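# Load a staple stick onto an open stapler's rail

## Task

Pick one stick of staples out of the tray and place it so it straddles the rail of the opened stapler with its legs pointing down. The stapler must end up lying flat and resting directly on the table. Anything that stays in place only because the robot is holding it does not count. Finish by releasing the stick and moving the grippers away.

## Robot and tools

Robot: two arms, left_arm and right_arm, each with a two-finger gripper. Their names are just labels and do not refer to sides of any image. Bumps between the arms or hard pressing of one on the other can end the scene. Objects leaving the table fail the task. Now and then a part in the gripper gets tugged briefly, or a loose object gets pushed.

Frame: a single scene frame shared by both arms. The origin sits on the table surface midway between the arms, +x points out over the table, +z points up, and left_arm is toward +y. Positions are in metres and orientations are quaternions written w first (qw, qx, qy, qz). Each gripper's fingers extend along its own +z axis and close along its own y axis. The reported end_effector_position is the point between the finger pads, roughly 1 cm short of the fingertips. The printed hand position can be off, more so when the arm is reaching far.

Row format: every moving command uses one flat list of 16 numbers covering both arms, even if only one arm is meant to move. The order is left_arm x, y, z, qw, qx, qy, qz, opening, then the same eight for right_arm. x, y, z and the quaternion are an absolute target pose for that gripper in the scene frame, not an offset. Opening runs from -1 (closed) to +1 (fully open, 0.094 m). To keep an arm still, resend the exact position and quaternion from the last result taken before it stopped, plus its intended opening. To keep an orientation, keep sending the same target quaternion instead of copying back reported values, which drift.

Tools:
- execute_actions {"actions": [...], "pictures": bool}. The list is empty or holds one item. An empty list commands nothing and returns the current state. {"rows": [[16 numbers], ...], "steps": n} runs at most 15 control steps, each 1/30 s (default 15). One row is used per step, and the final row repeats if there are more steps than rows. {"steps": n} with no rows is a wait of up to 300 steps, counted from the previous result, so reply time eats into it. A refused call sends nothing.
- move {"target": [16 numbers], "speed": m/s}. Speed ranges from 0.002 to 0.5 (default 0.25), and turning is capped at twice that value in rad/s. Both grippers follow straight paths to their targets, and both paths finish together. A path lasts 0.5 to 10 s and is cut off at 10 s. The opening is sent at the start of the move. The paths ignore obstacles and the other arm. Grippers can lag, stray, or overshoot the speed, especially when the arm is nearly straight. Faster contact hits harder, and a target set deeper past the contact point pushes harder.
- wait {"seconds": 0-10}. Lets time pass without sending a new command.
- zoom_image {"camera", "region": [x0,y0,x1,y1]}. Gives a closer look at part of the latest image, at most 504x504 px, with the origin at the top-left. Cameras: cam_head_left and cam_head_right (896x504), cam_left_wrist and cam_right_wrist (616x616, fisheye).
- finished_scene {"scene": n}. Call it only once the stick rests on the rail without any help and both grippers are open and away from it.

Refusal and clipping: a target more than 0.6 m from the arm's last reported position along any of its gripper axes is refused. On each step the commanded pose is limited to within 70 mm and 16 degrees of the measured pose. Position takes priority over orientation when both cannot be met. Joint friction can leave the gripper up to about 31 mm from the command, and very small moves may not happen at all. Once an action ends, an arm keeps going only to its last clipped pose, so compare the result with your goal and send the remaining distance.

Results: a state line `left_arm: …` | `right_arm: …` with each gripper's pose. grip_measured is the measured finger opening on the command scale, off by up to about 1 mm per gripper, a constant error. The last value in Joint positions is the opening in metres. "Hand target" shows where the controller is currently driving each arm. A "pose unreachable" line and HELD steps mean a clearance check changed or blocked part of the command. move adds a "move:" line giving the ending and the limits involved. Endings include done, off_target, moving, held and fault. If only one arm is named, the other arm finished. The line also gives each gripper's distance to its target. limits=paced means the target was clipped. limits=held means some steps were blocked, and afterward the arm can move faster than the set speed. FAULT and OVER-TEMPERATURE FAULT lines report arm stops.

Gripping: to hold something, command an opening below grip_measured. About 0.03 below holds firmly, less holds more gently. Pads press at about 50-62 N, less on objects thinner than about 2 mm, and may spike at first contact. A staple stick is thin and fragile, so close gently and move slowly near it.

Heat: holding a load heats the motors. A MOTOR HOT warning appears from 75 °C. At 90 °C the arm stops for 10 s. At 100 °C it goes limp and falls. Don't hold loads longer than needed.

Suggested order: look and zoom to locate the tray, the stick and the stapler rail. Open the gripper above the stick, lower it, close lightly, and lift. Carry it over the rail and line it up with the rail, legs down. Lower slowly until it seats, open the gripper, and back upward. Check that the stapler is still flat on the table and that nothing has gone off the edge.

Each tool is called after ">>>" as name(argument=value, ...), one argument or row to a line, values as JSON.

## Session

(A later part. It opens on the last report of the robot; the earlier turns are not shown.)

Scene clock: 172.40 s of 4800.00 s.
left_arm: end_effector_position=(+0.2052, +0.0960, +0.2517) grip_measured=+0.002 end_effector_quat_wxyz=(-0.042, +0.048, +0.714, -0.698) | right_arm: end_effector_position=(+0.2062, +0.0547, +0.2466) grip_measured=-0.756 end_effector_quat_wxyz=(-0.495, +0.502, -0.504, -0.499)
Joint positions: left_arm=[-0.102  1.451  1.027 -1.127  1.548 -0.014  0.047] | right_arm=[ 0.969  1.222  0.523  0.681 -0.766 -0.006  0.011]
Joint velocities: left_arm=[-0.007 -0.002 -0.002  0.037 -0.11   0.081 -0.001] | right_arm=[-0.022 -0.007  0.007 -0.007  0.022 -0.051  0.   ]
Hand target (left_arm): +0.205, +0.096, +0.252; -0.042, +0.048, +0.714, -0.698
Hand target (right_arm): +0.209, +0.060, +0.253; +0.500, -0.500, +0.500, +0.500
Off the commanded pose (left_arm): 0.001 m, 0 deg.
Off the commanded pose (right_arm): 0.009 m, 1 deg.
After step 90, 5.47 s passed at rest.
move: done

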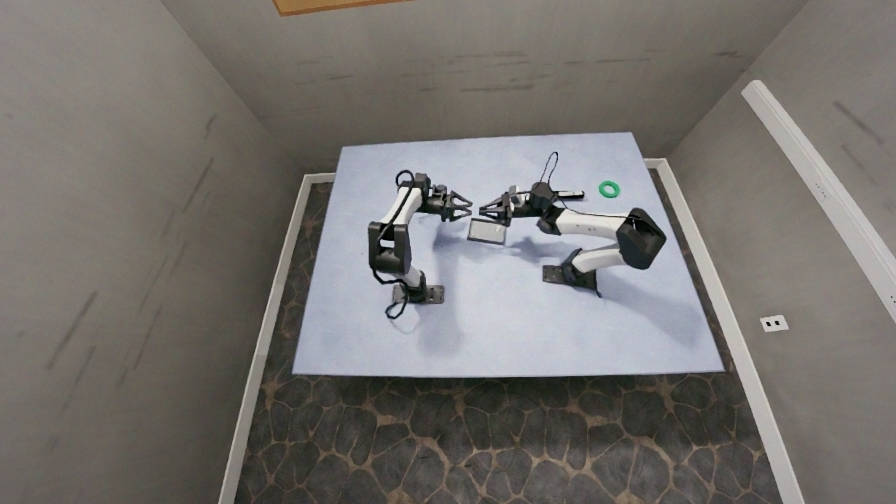

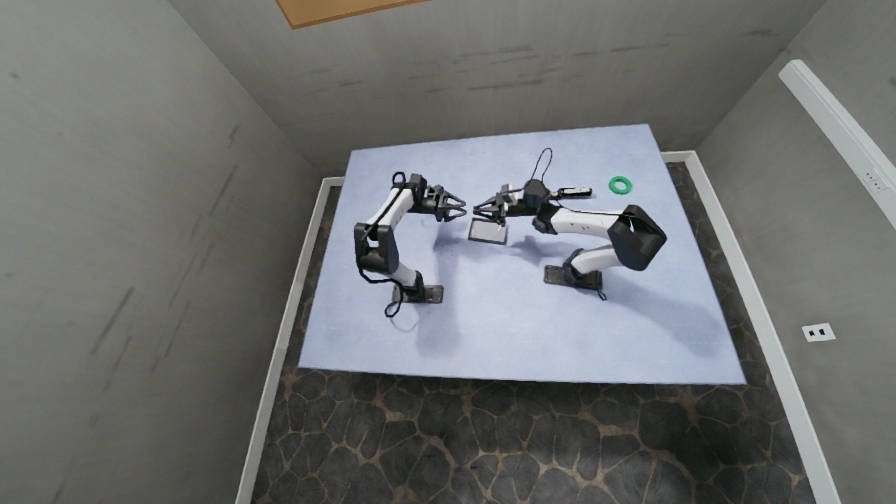

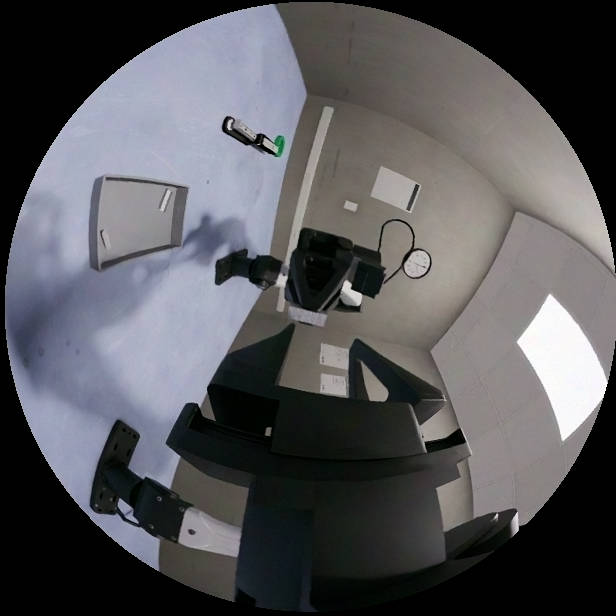

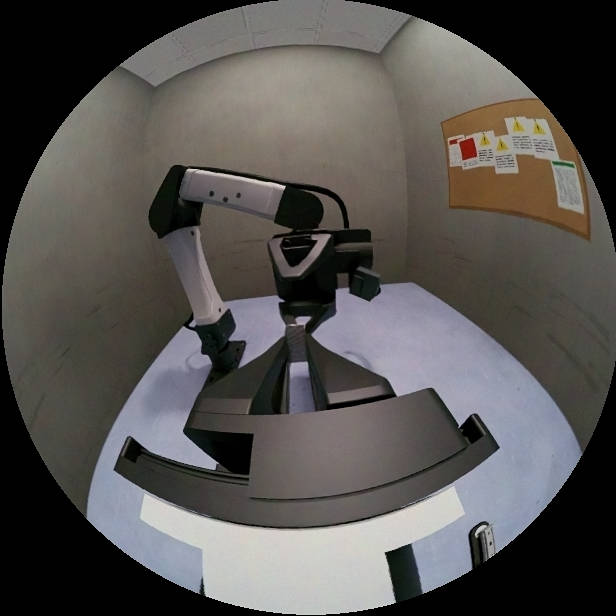

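X is good; need up ~17 mm.

>>> move(
  target=[0.2047,0.0961,0.2516,-0.042,0.048,0.714,-0.698,0.0, 0.208,0.064,0.272,0.5,-0.5,0.5,0.5,-0.79],
  speed=0.05,
)

>>> move(
  target=[0.2047,0.0961,0.2516,-0.042,0.048,0.714,-0.698,0.0, 0.208,0.08,0.271,0.5,-0.5,0.5,0.5,-0.79],
  speed=0.04,
)

>>> zoom_image(
  camera="cam_right_wrist",
  region=[210, 200, 390, 380],
)

>>> zoom_image(
  camera="cam_left_wrist",
  region=[240, 220, 420, 400],
)

>>> zoom_image(
  camera="cam_head_left",
  region=[430, 170, 520, 240],
)

Scene clock: 183.77 s of 4800.00 s.
left_arm: end_effector_position=(+0.2052, +0.0960, +0.2517) grip_measured=+0.002 end_effector_quat_wxyz=(-0.042, +0.048, +0.714, -0.698) | right_arm: end_effector_position=(+0.2086, +0.0618, +0.2606) grip_measured=-0.756 end_effector_quat_wxyz=(-0.493, +0.502, -0.506, -0.499)
Joint positions: left_arm=[-0.102  1.451  1.027 -1.127  1.548 -0.014  0.047] | right_arm=[ 0.982  1.222  0.589  0.61  -0.753 -0.006  0.011]
Joint velocities: left_arm=[-0.002  0.002 -0.002  0.007  0.022  0.007 -0.   ] | right_arm=[ 0.012  0.007 -0.007 -0.022 -0.066 -0.022  0.001]
Hand target (left_arm): +0.205, +0.096, +0.252; -0.042, +0.048, +0.714, -0.698
Hand target (right_arm): +0.208, +0.064, +0.272; +0.500, -0.500, +0.500, +0.500
Off the commanded pose (left_arm): 0.001 m, 0 deg.
Off the commanded pose (right_arm): 0.012 m, 1 deg.
After step 90, 7.57 s passed at rest.
move: off_target (right_arm)

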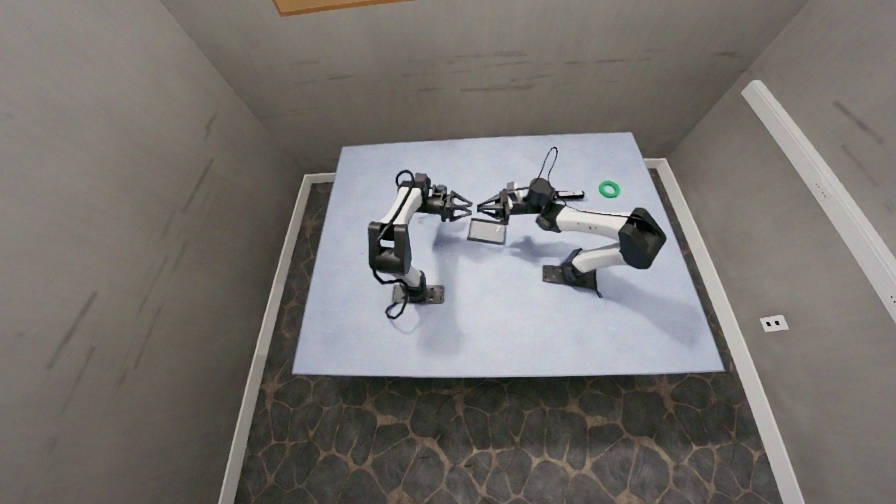

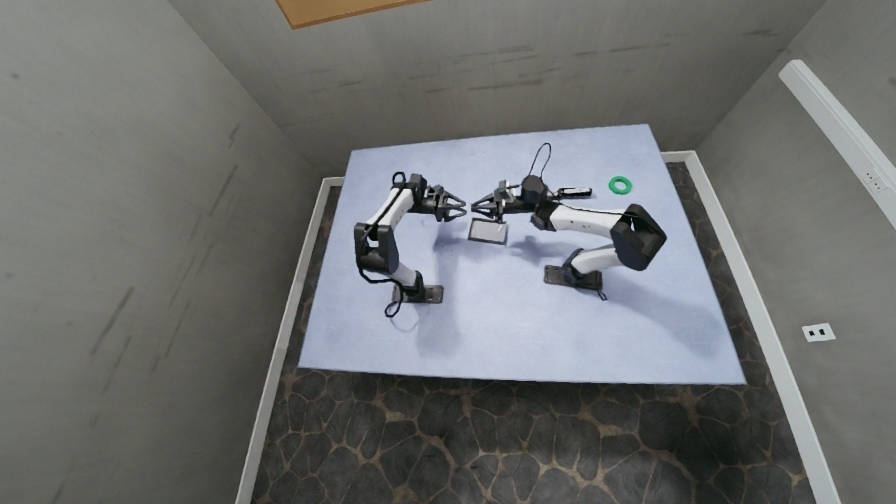

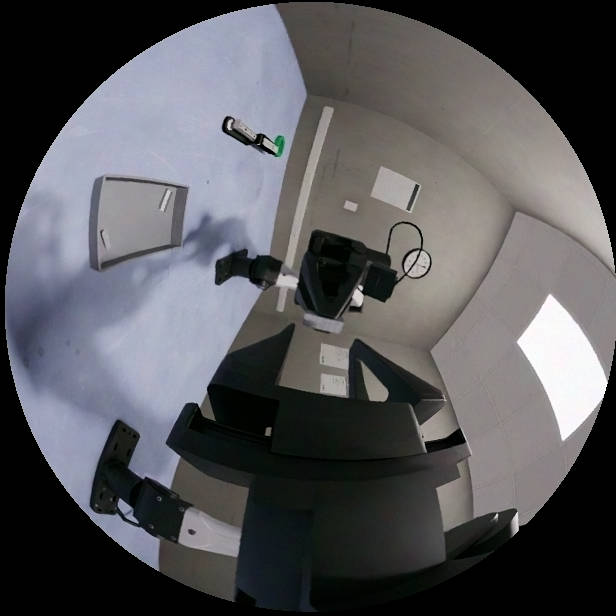

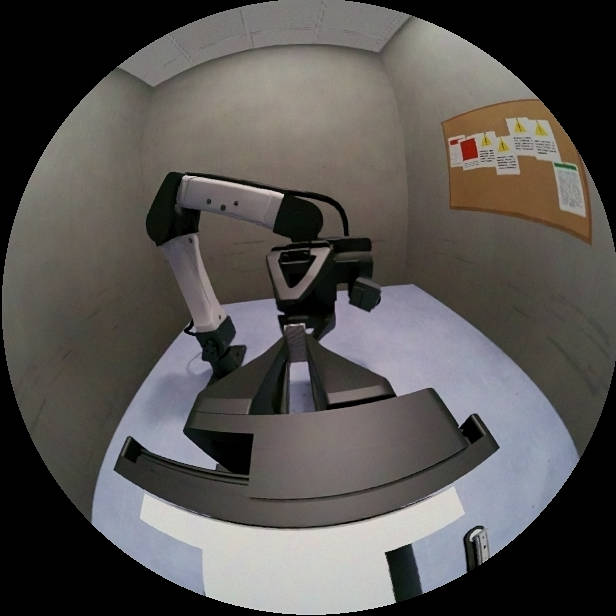

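Scene clock: 184.60 s of 4800.00 s.
left_arm: end_effector_position=(+0.2052, +0.0960, +0.2517) grip_measured=+0.002 end_effector_quat_wxyz=(-0.042, +0.048, +0.714, -0.698) | right_arm: end_effector_position=(+0.2055, +0.0741, +0.2651) grip_measured=-0.756 end_effector_quat_wxyz=(-0.495, +0.503, -0.503, -0.499)
Joint positions: left_arm=[-0.102  1.451  1.027 -1.127  1.548 -0.014  0.047] | right_arm=[ 1.026  1.249  0.62   0.612 -0.711 -0.006  0.011]
Joint velocities: left_arm=[-0.007  0.002 -0.017  0.007 -0.11  -0.051 -0.001] | right_arm=[ 0.002 -0.007 -0.017 -0.037 -0.007 -0.051  0.   ]
Hand target (left_arm): +0.205, +0.096, +0.252; -0.042, +0.048, +0.714, -0.698
Hand target (right_arm): +0.208, +0.080, +0.271; +0.500, -0.500, +0.500, +0.500
Off the commanded pose (left_arm): 0.001 m, 0 deg.
Off the commanded pose (right_arm): 0.009 m, 1 deg.
move: done

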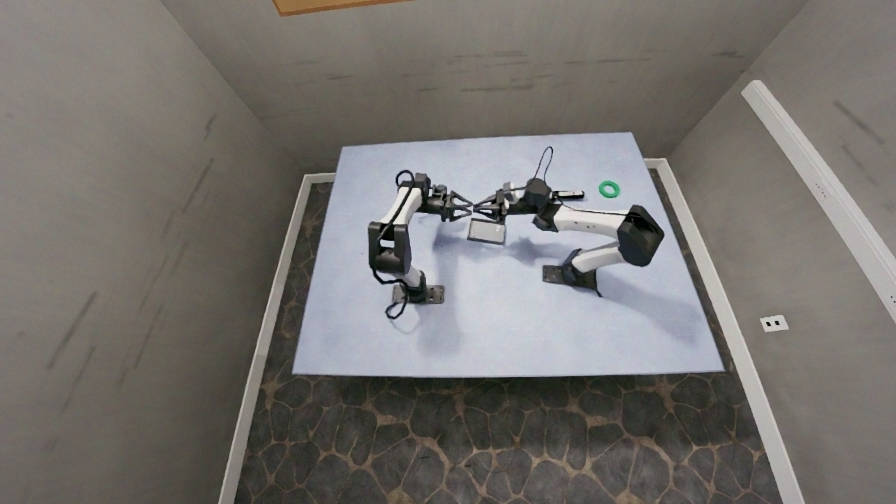

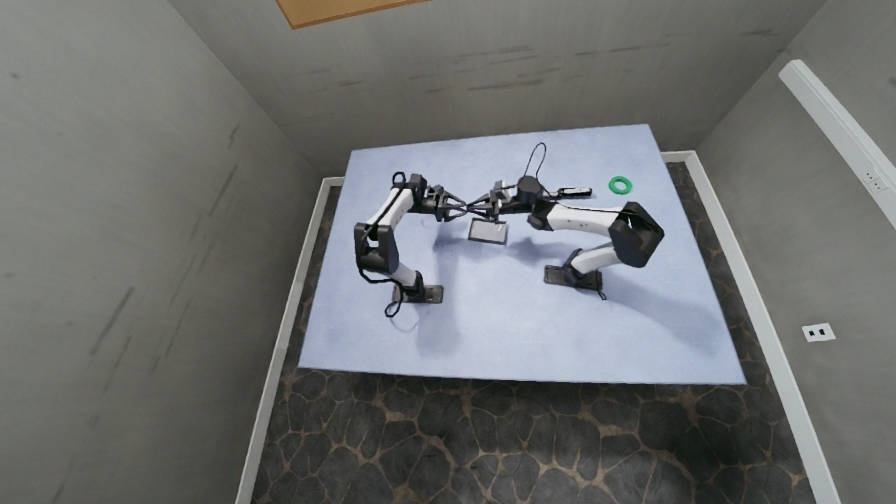

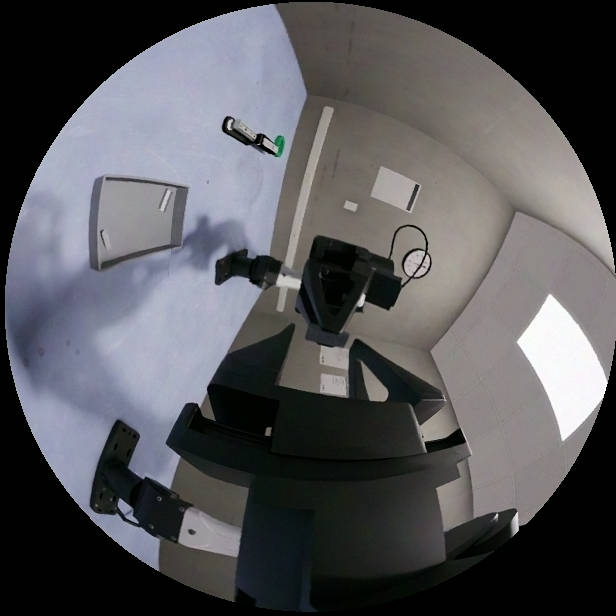

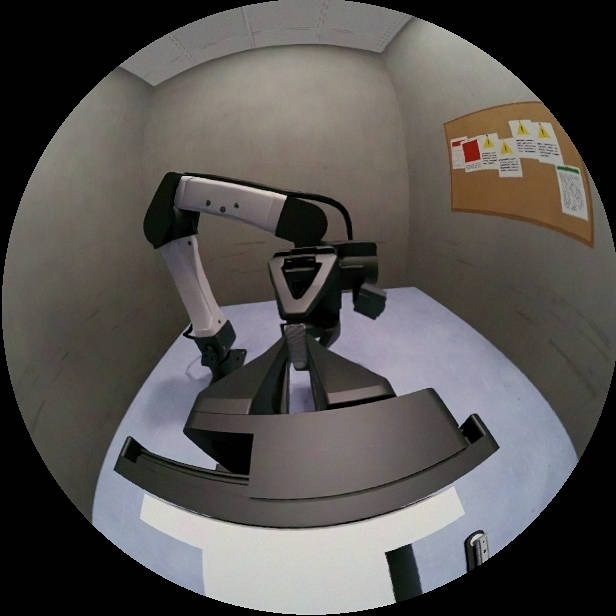

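Region (210, 200, 390, 380) of cam_right_wrist's 616x616 image, scaled by 2.800, with more detail than that image has.

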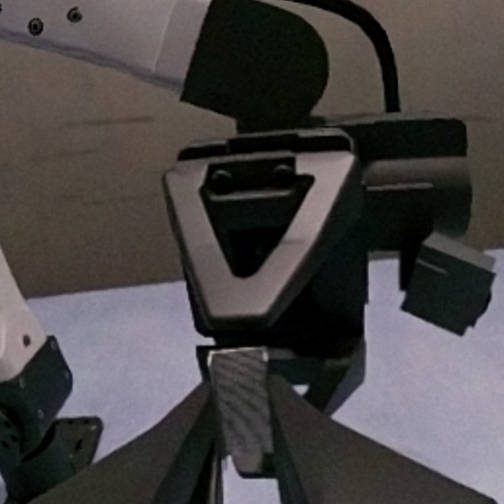

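Region (240, 220, 420, 400) of cam_left_wrist's 616x616 image, scaled by 2.800, with more detail than that image has.

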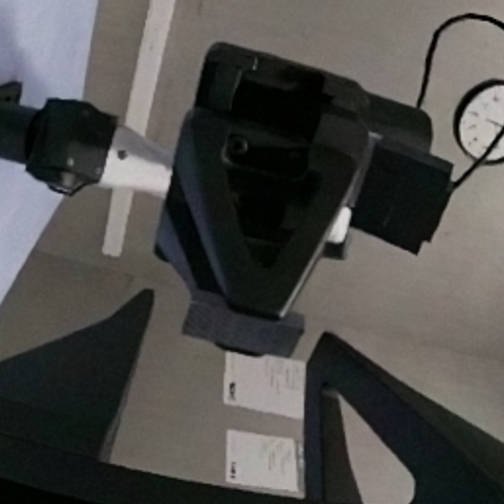

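Region (430, 170, 520, 240) of cam_head_left's 896x504 image, scaled by 5.600, with more detail than that image has.

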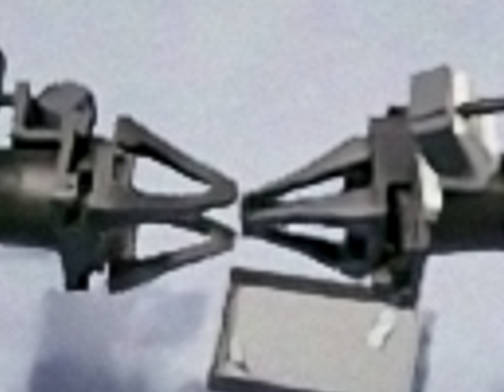

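>>> execute_actions(
  actions=[
    {"rows":[[0.2047,0.0961,0.2516,-0.042,0.048,0.714,-0.698,-0.1,0.209,0.082,0.27,0.5,-0.5,0.5,0.5,-0.79],[0.2047,0.0961,0.2516,-0.042,0.048,0.714,-0.698,-0.1,0.209,0.084,0.269,0.5,-0.5,0.5,0.5,-0.79],[0.2047,0.0961,0.2516,-0.042,0.048,0.714,-0.698,-0.1,0.21,0.086,0.268,0.5,-0.5,0.5,0.5,-0.79],[0.2047,0.0961,0.2516,-0.042,0.048,0.714,-0.698,-0.1,0.21,0.088,0.267,0.5,-0.5,0.5,0.5,-0.79]]},
  ],
)

>>> zoom_image(
  camera="cam_left_wrist",
  region=[260, 270, 390, 400],
)

>>> zoom_image(
  camera="cam_head_left",
  region=[430, 170, 520, 240],
)

Scene clock: 195.07 s of 4800.00 s.
left_arm: end_effector_position=(+0.2052, +0.0960, +0.2517) grip_measured=-0.098 end_effector_quat_wxyz=(-0.042, +0.048, +0.714, -0.698) | right_arm: end_effector_position=(+0.2079, +0.0822, +0.2591) grip_measured=-0.756 end_effector_quat_wxyz=(-0.492, +0.503, -0.506, -0.499)
Joint positions: left_arm=[-0.102  1.451  1.027 -1.127  1.548 -0.014  0.042] | right_arm=[ 1.04   1.293  0.63   0.64  -0.696 -0.006  0.011]
Joint velocities: left_arm=[-0.007 -0.022  0.002 -0.051 -0.022 -0.037  0.   ] | right_arm=[-0.022  0.002 -0.012  0.022 -0.007 -0.051  0.   ]
Hand target (left_arm): +0.205, +0.096, +0.252; -0.042, +0.048, +0.714, -0.698
Hand target (right_arm): +0.210, +0.088, +0.267; +0.500, -0.500, +0.500, +0.500
Off the commanded pose (left_arm): 0.001 m, 0 deg.
Off the commanded pose (right_arm): 0.010 m, 1 deg.
Steps of this call (steps 1 to 90: nothing new was sent; then 6.97 s passed at rest; steps 91 to 105: all 15 steps of this action). Readings (end_effector_position):
91: left_arm (+0.2052, +0.0960, +0.2517) | right_arm (+0.2061, +0.0743, +0.2648)
92: left_arm (+0.2052, +0.0960, +0.2517) | right_arm (+0.2062, +0.0749, +0.2643)
94: left_arm (+0.2052, +0.0960, +0.2517) | right_arm (+0.2067, +0.0779, +0.2622)
98: left_arm (+0.2052, +0.0960, +0.2517) | right_arm (+0.2073, +0.0821, +0.2577)
105: the state above

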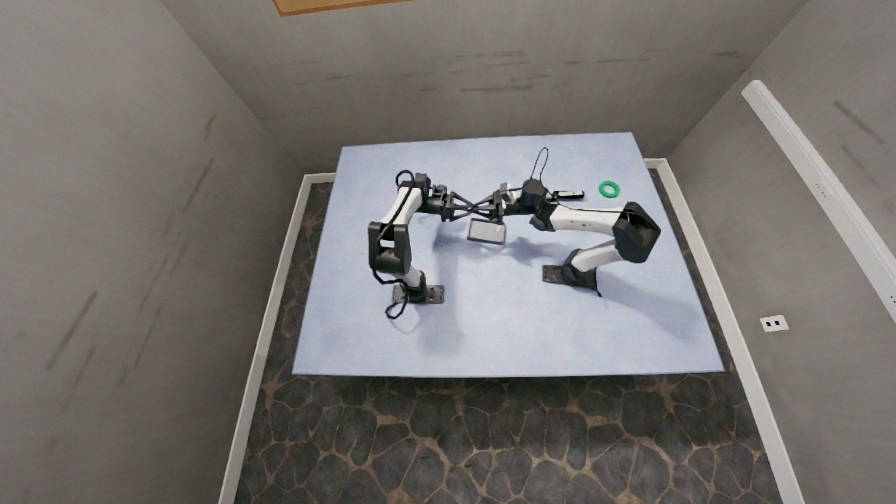

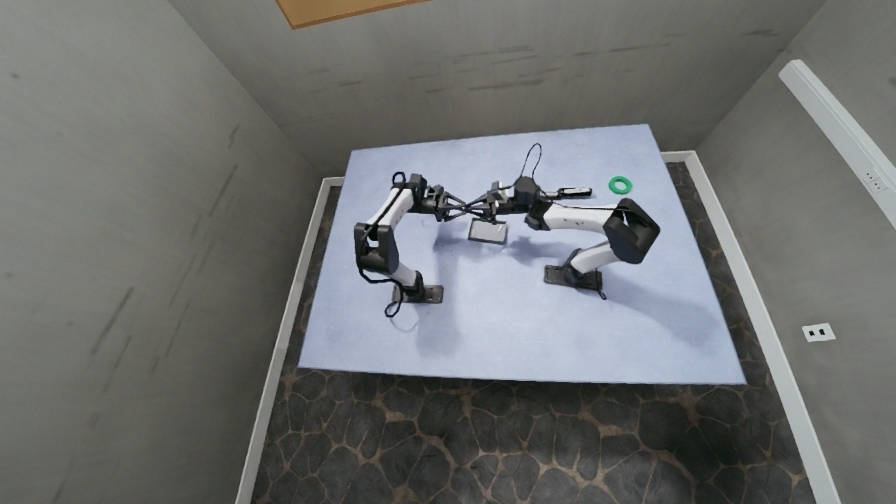

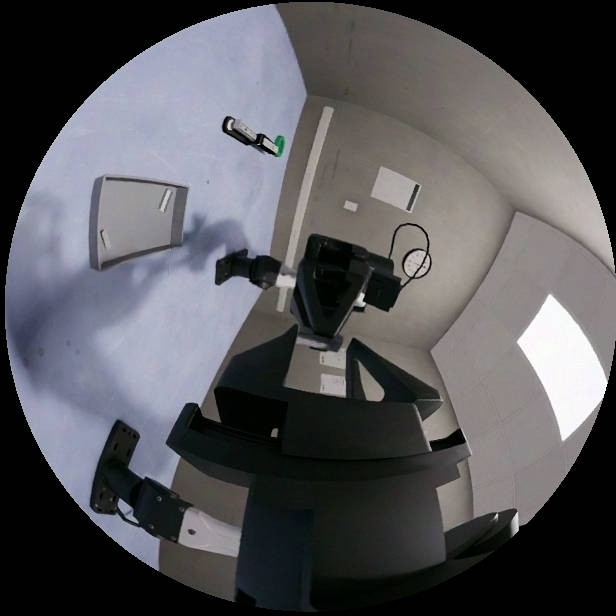

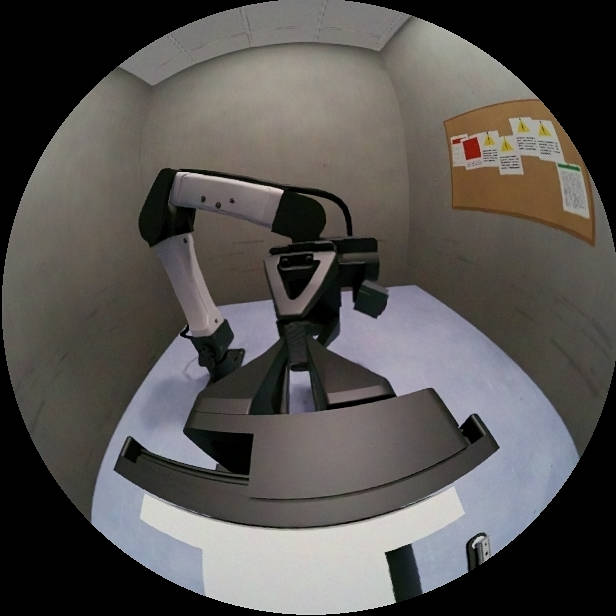

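Region (260, 270, 390, 400) of cam_left_wrist's 616x616 image, scaled by 3.877, with more detail than that image has.

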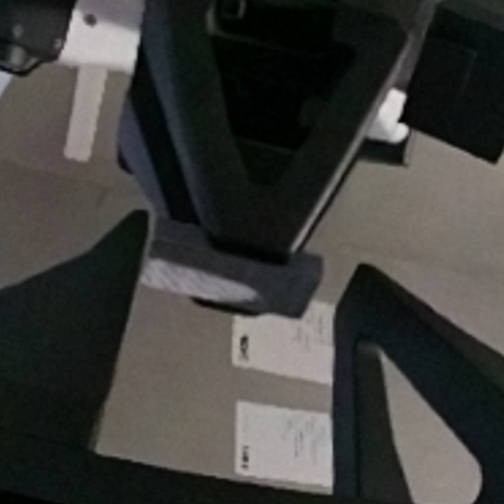

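Region (430, 170, 520, 240) of cam_head_left's 896x504 image, scaled by 5.600, with more detail than that image has.

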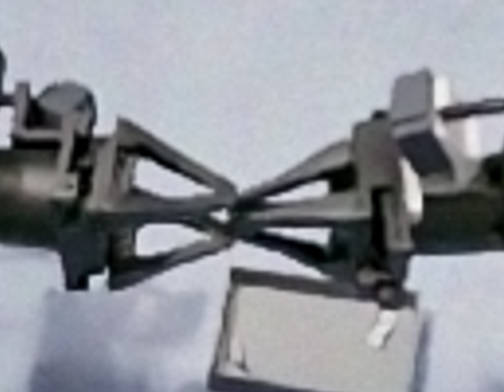

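Raise 2.5 mm then close.

>>> execute_actions(
  actions=[
    {"rows":[[0.2047,0.0961,0.2516,-0.042,0.048,0.714,-0.698,-0.1,0.21,0.088,0.27,0.5,-0.5,0.5,0.5,-0.79]]},
  ],
  pictures=false,
)

>>> execute_actions(
  actions=[
    {"rows":[[0.2047,0.0961,0.2516,-0.042,0.048,0.714,-0.698,-0.2,0.21,0.088,0.27,0.5,-0.5,0.5,0.5,-0.79],[0.2047,0.0961,0.2516,-0.042,0.048,0.714,-0.698,-0.23,0.21,0.088,0.27,0.5,-0.5,0.5,0.5,-0.79],[0.2047,0.0961,0.2516,-0.042,0.048,0.714,-0.698,-0.26,0.21,0.088,0.27,0.5,-0.5,0.5,0.5,-0.79],[0.2047,0.0961,0.2516,-0.042,0.048,0.714,-0.698,-0.29,0.21,0.088,0.27,0.5,-0.5,0.5,0.5,-0.79],[0.2047,0.0961,0.2516,-0.042,0.048,0.714,-0.698,-0.33,0.21,0.088,0.27,0.5,-0.5,0.5,0.5,-0.79]]},
  ],
)

>>> zoom_image(
  camera="cam_left_wrist",
  region=[260, 270, 390, 400],
)

Scene clock: 208.70 s of 4800.00 s.
left_arm: end_effector_position=(+0.2052, +0.0960, +0.2517) grip_measured=-0.098 end_effector_quat_wxyz=(-0.042, +0.048, +0.714, -0.698) | right_arm: end_effector_position=(+0.2081, +0.0822, +0.2595) grip_measured=-0.756 end_effector_quat_wxyz=(-0.493, +0.503, -0.505, -0.498)
Joint positions: left_arm=[-0.102  1.451  1.027 -1.127  1.548 -0.014  0.042] | right_arm=[ 1.04   1.293  0.63   0.642 -0.695 -0.006  0.011]
Joint velocities: left_arm=[-0.007 -0.002  0.002 -0.007 -0.037 -0.037  0.001] | right_arm=[-0.007 -0.012 -0.002 -0.007 -0.022  0.051  0.   ]
Hand target (left_arm): +0.205, +0.096, +0.252; -0.042, +0.048, +0.714, -0.698
Hand target (right_arm): +0.210, +0.087, +0.270; +0.500, -0.500, +0.500, +0.500
Off the commanded pose (left_arm): 0.001 m, 0 deg.
Off the commanded pose (right_arm): 0.012 m, 1 deg.
Steps of this call (steps 1 to 90: nothing new was sent; then 10.13 s passed at rest; steps 91 to 105: all 15 steps of this action). Readings (end_effector_position):
91: left_arm (+0.2052, +0.0960, +0.2517) | right_arm (+0.2081, +0.0822, +0.2595)
92: left_arm (+0.2052, +0.0960, +0.2517) | right_arm (+0.2081, +0.0822, +0.2595)
94: left_arm (+0.2052, +0.0960, +0.2517) | right_arm (+0.2081, +0.0822, +0.2595)
98: left_arm (+0.2052, +0.0960, +0.2517) | right_arm (+0.2081, +0.0822, +0.2595)
105: the state above

Scene clock: 209.20 s of 4800.00 s.
left_arm: end_effector_position=(+0.2052, +0.0960, +0.2519) grip_measured=-0.323 end_effector_quat_wxyz=(-0.042, +0.047, +0.713, -0.698) | right_arm: end_effector_position=(+0.2087, +0.0829, +0.2627) grip_measured=-0.756 end_effector_quat_wxyz=(-0.496, +0.502, -0.503, -0.499)
Joint positions: left_arm=[-0.102  1.451  1.027 -1.127  1.55  -0.014  0.032] | right_arm=[ 1.04   1.293  0.638  0.64  -0.694 -0.006  0.011]
Joint velocities: left_arm=[-0.002  0.007  0.007  0.007 -0.022  0.007  0.   ] | right_arm=[-0.002 -0.007 -0.007 -0.007 -0.022 -0.11  -0.   ]
Hand target (left_arm): +0.205, +0.096, +0.252; -0.042, +0.048, +0.714, -0.698
Hand target (right_arm): +0.210, +0.088, +0.270; +0.500, -0.500, +0.500, +0.500
Off the commanded pose (left_arm): 0.001 m, 0 deg.
Off the commanded pose (right_arm): 0.009 m, 1 deg.
Steps of this call (steps 1 to 15: all 15 steps of this action). Readings (end_effector_position):
1: left_arm (+0.2052, +0.0960, +0.2517) | right_arm (+0.2081, +0.0822, +0.2595)
2: left_arm (+0.2052, +0.0960, +0.2514) | right_arm (+0.2082, +0.0822, +0.2598)
4: left_arm (+0.2052, +0.0960, +0.2514) | right_arm (+0.2086, +0.0827, +0.2622)
8: left_arm (+0.2052, +0.0960, +0.2519) | right_arm (+0.2087, +0.0829, +0.2627)
15: the state above

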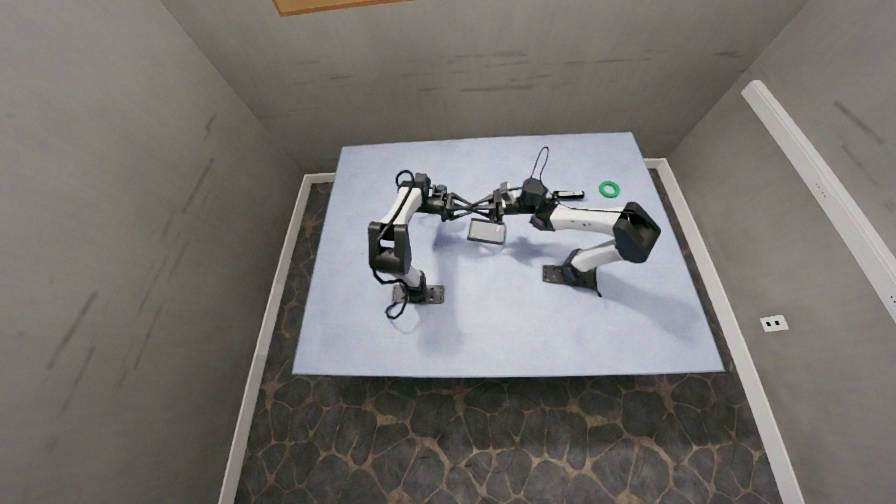

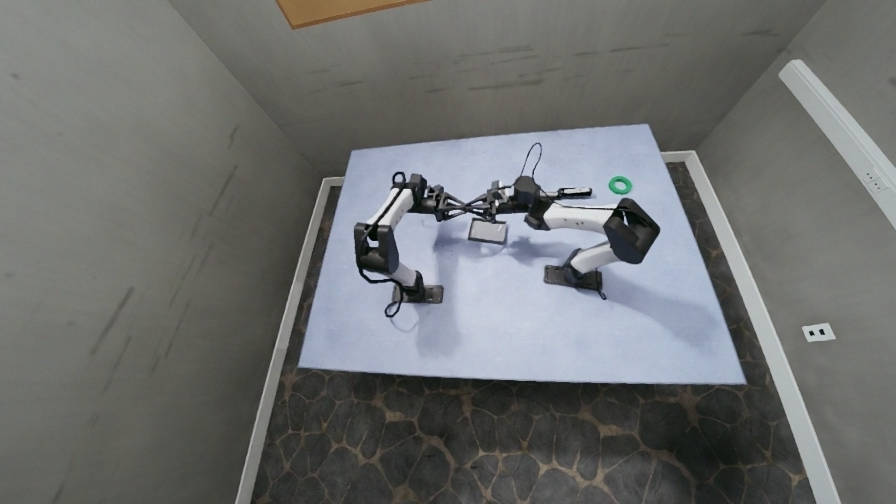

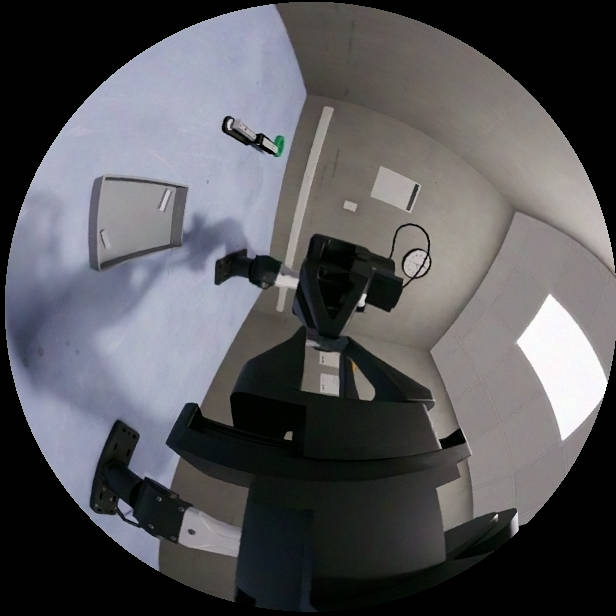

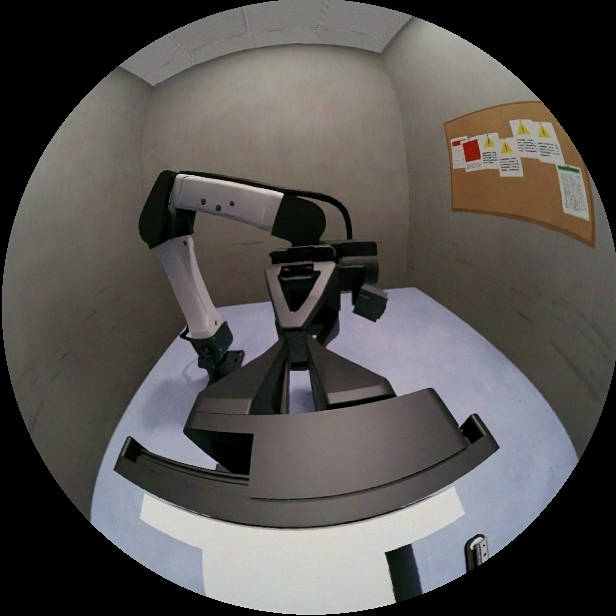

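Region (260, 270, 390, 400) of cam_left_wrist's 616x616 image, scaled by 3.877, with more detail than that image has.

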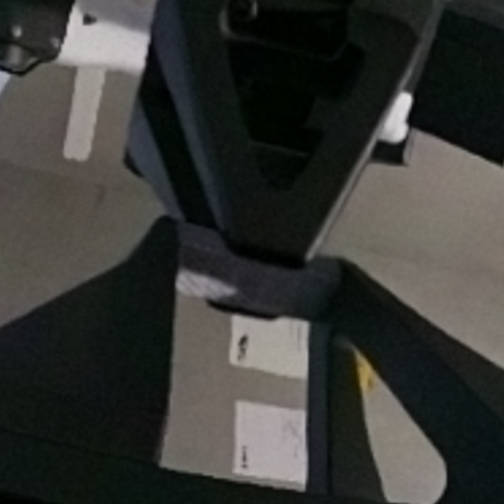

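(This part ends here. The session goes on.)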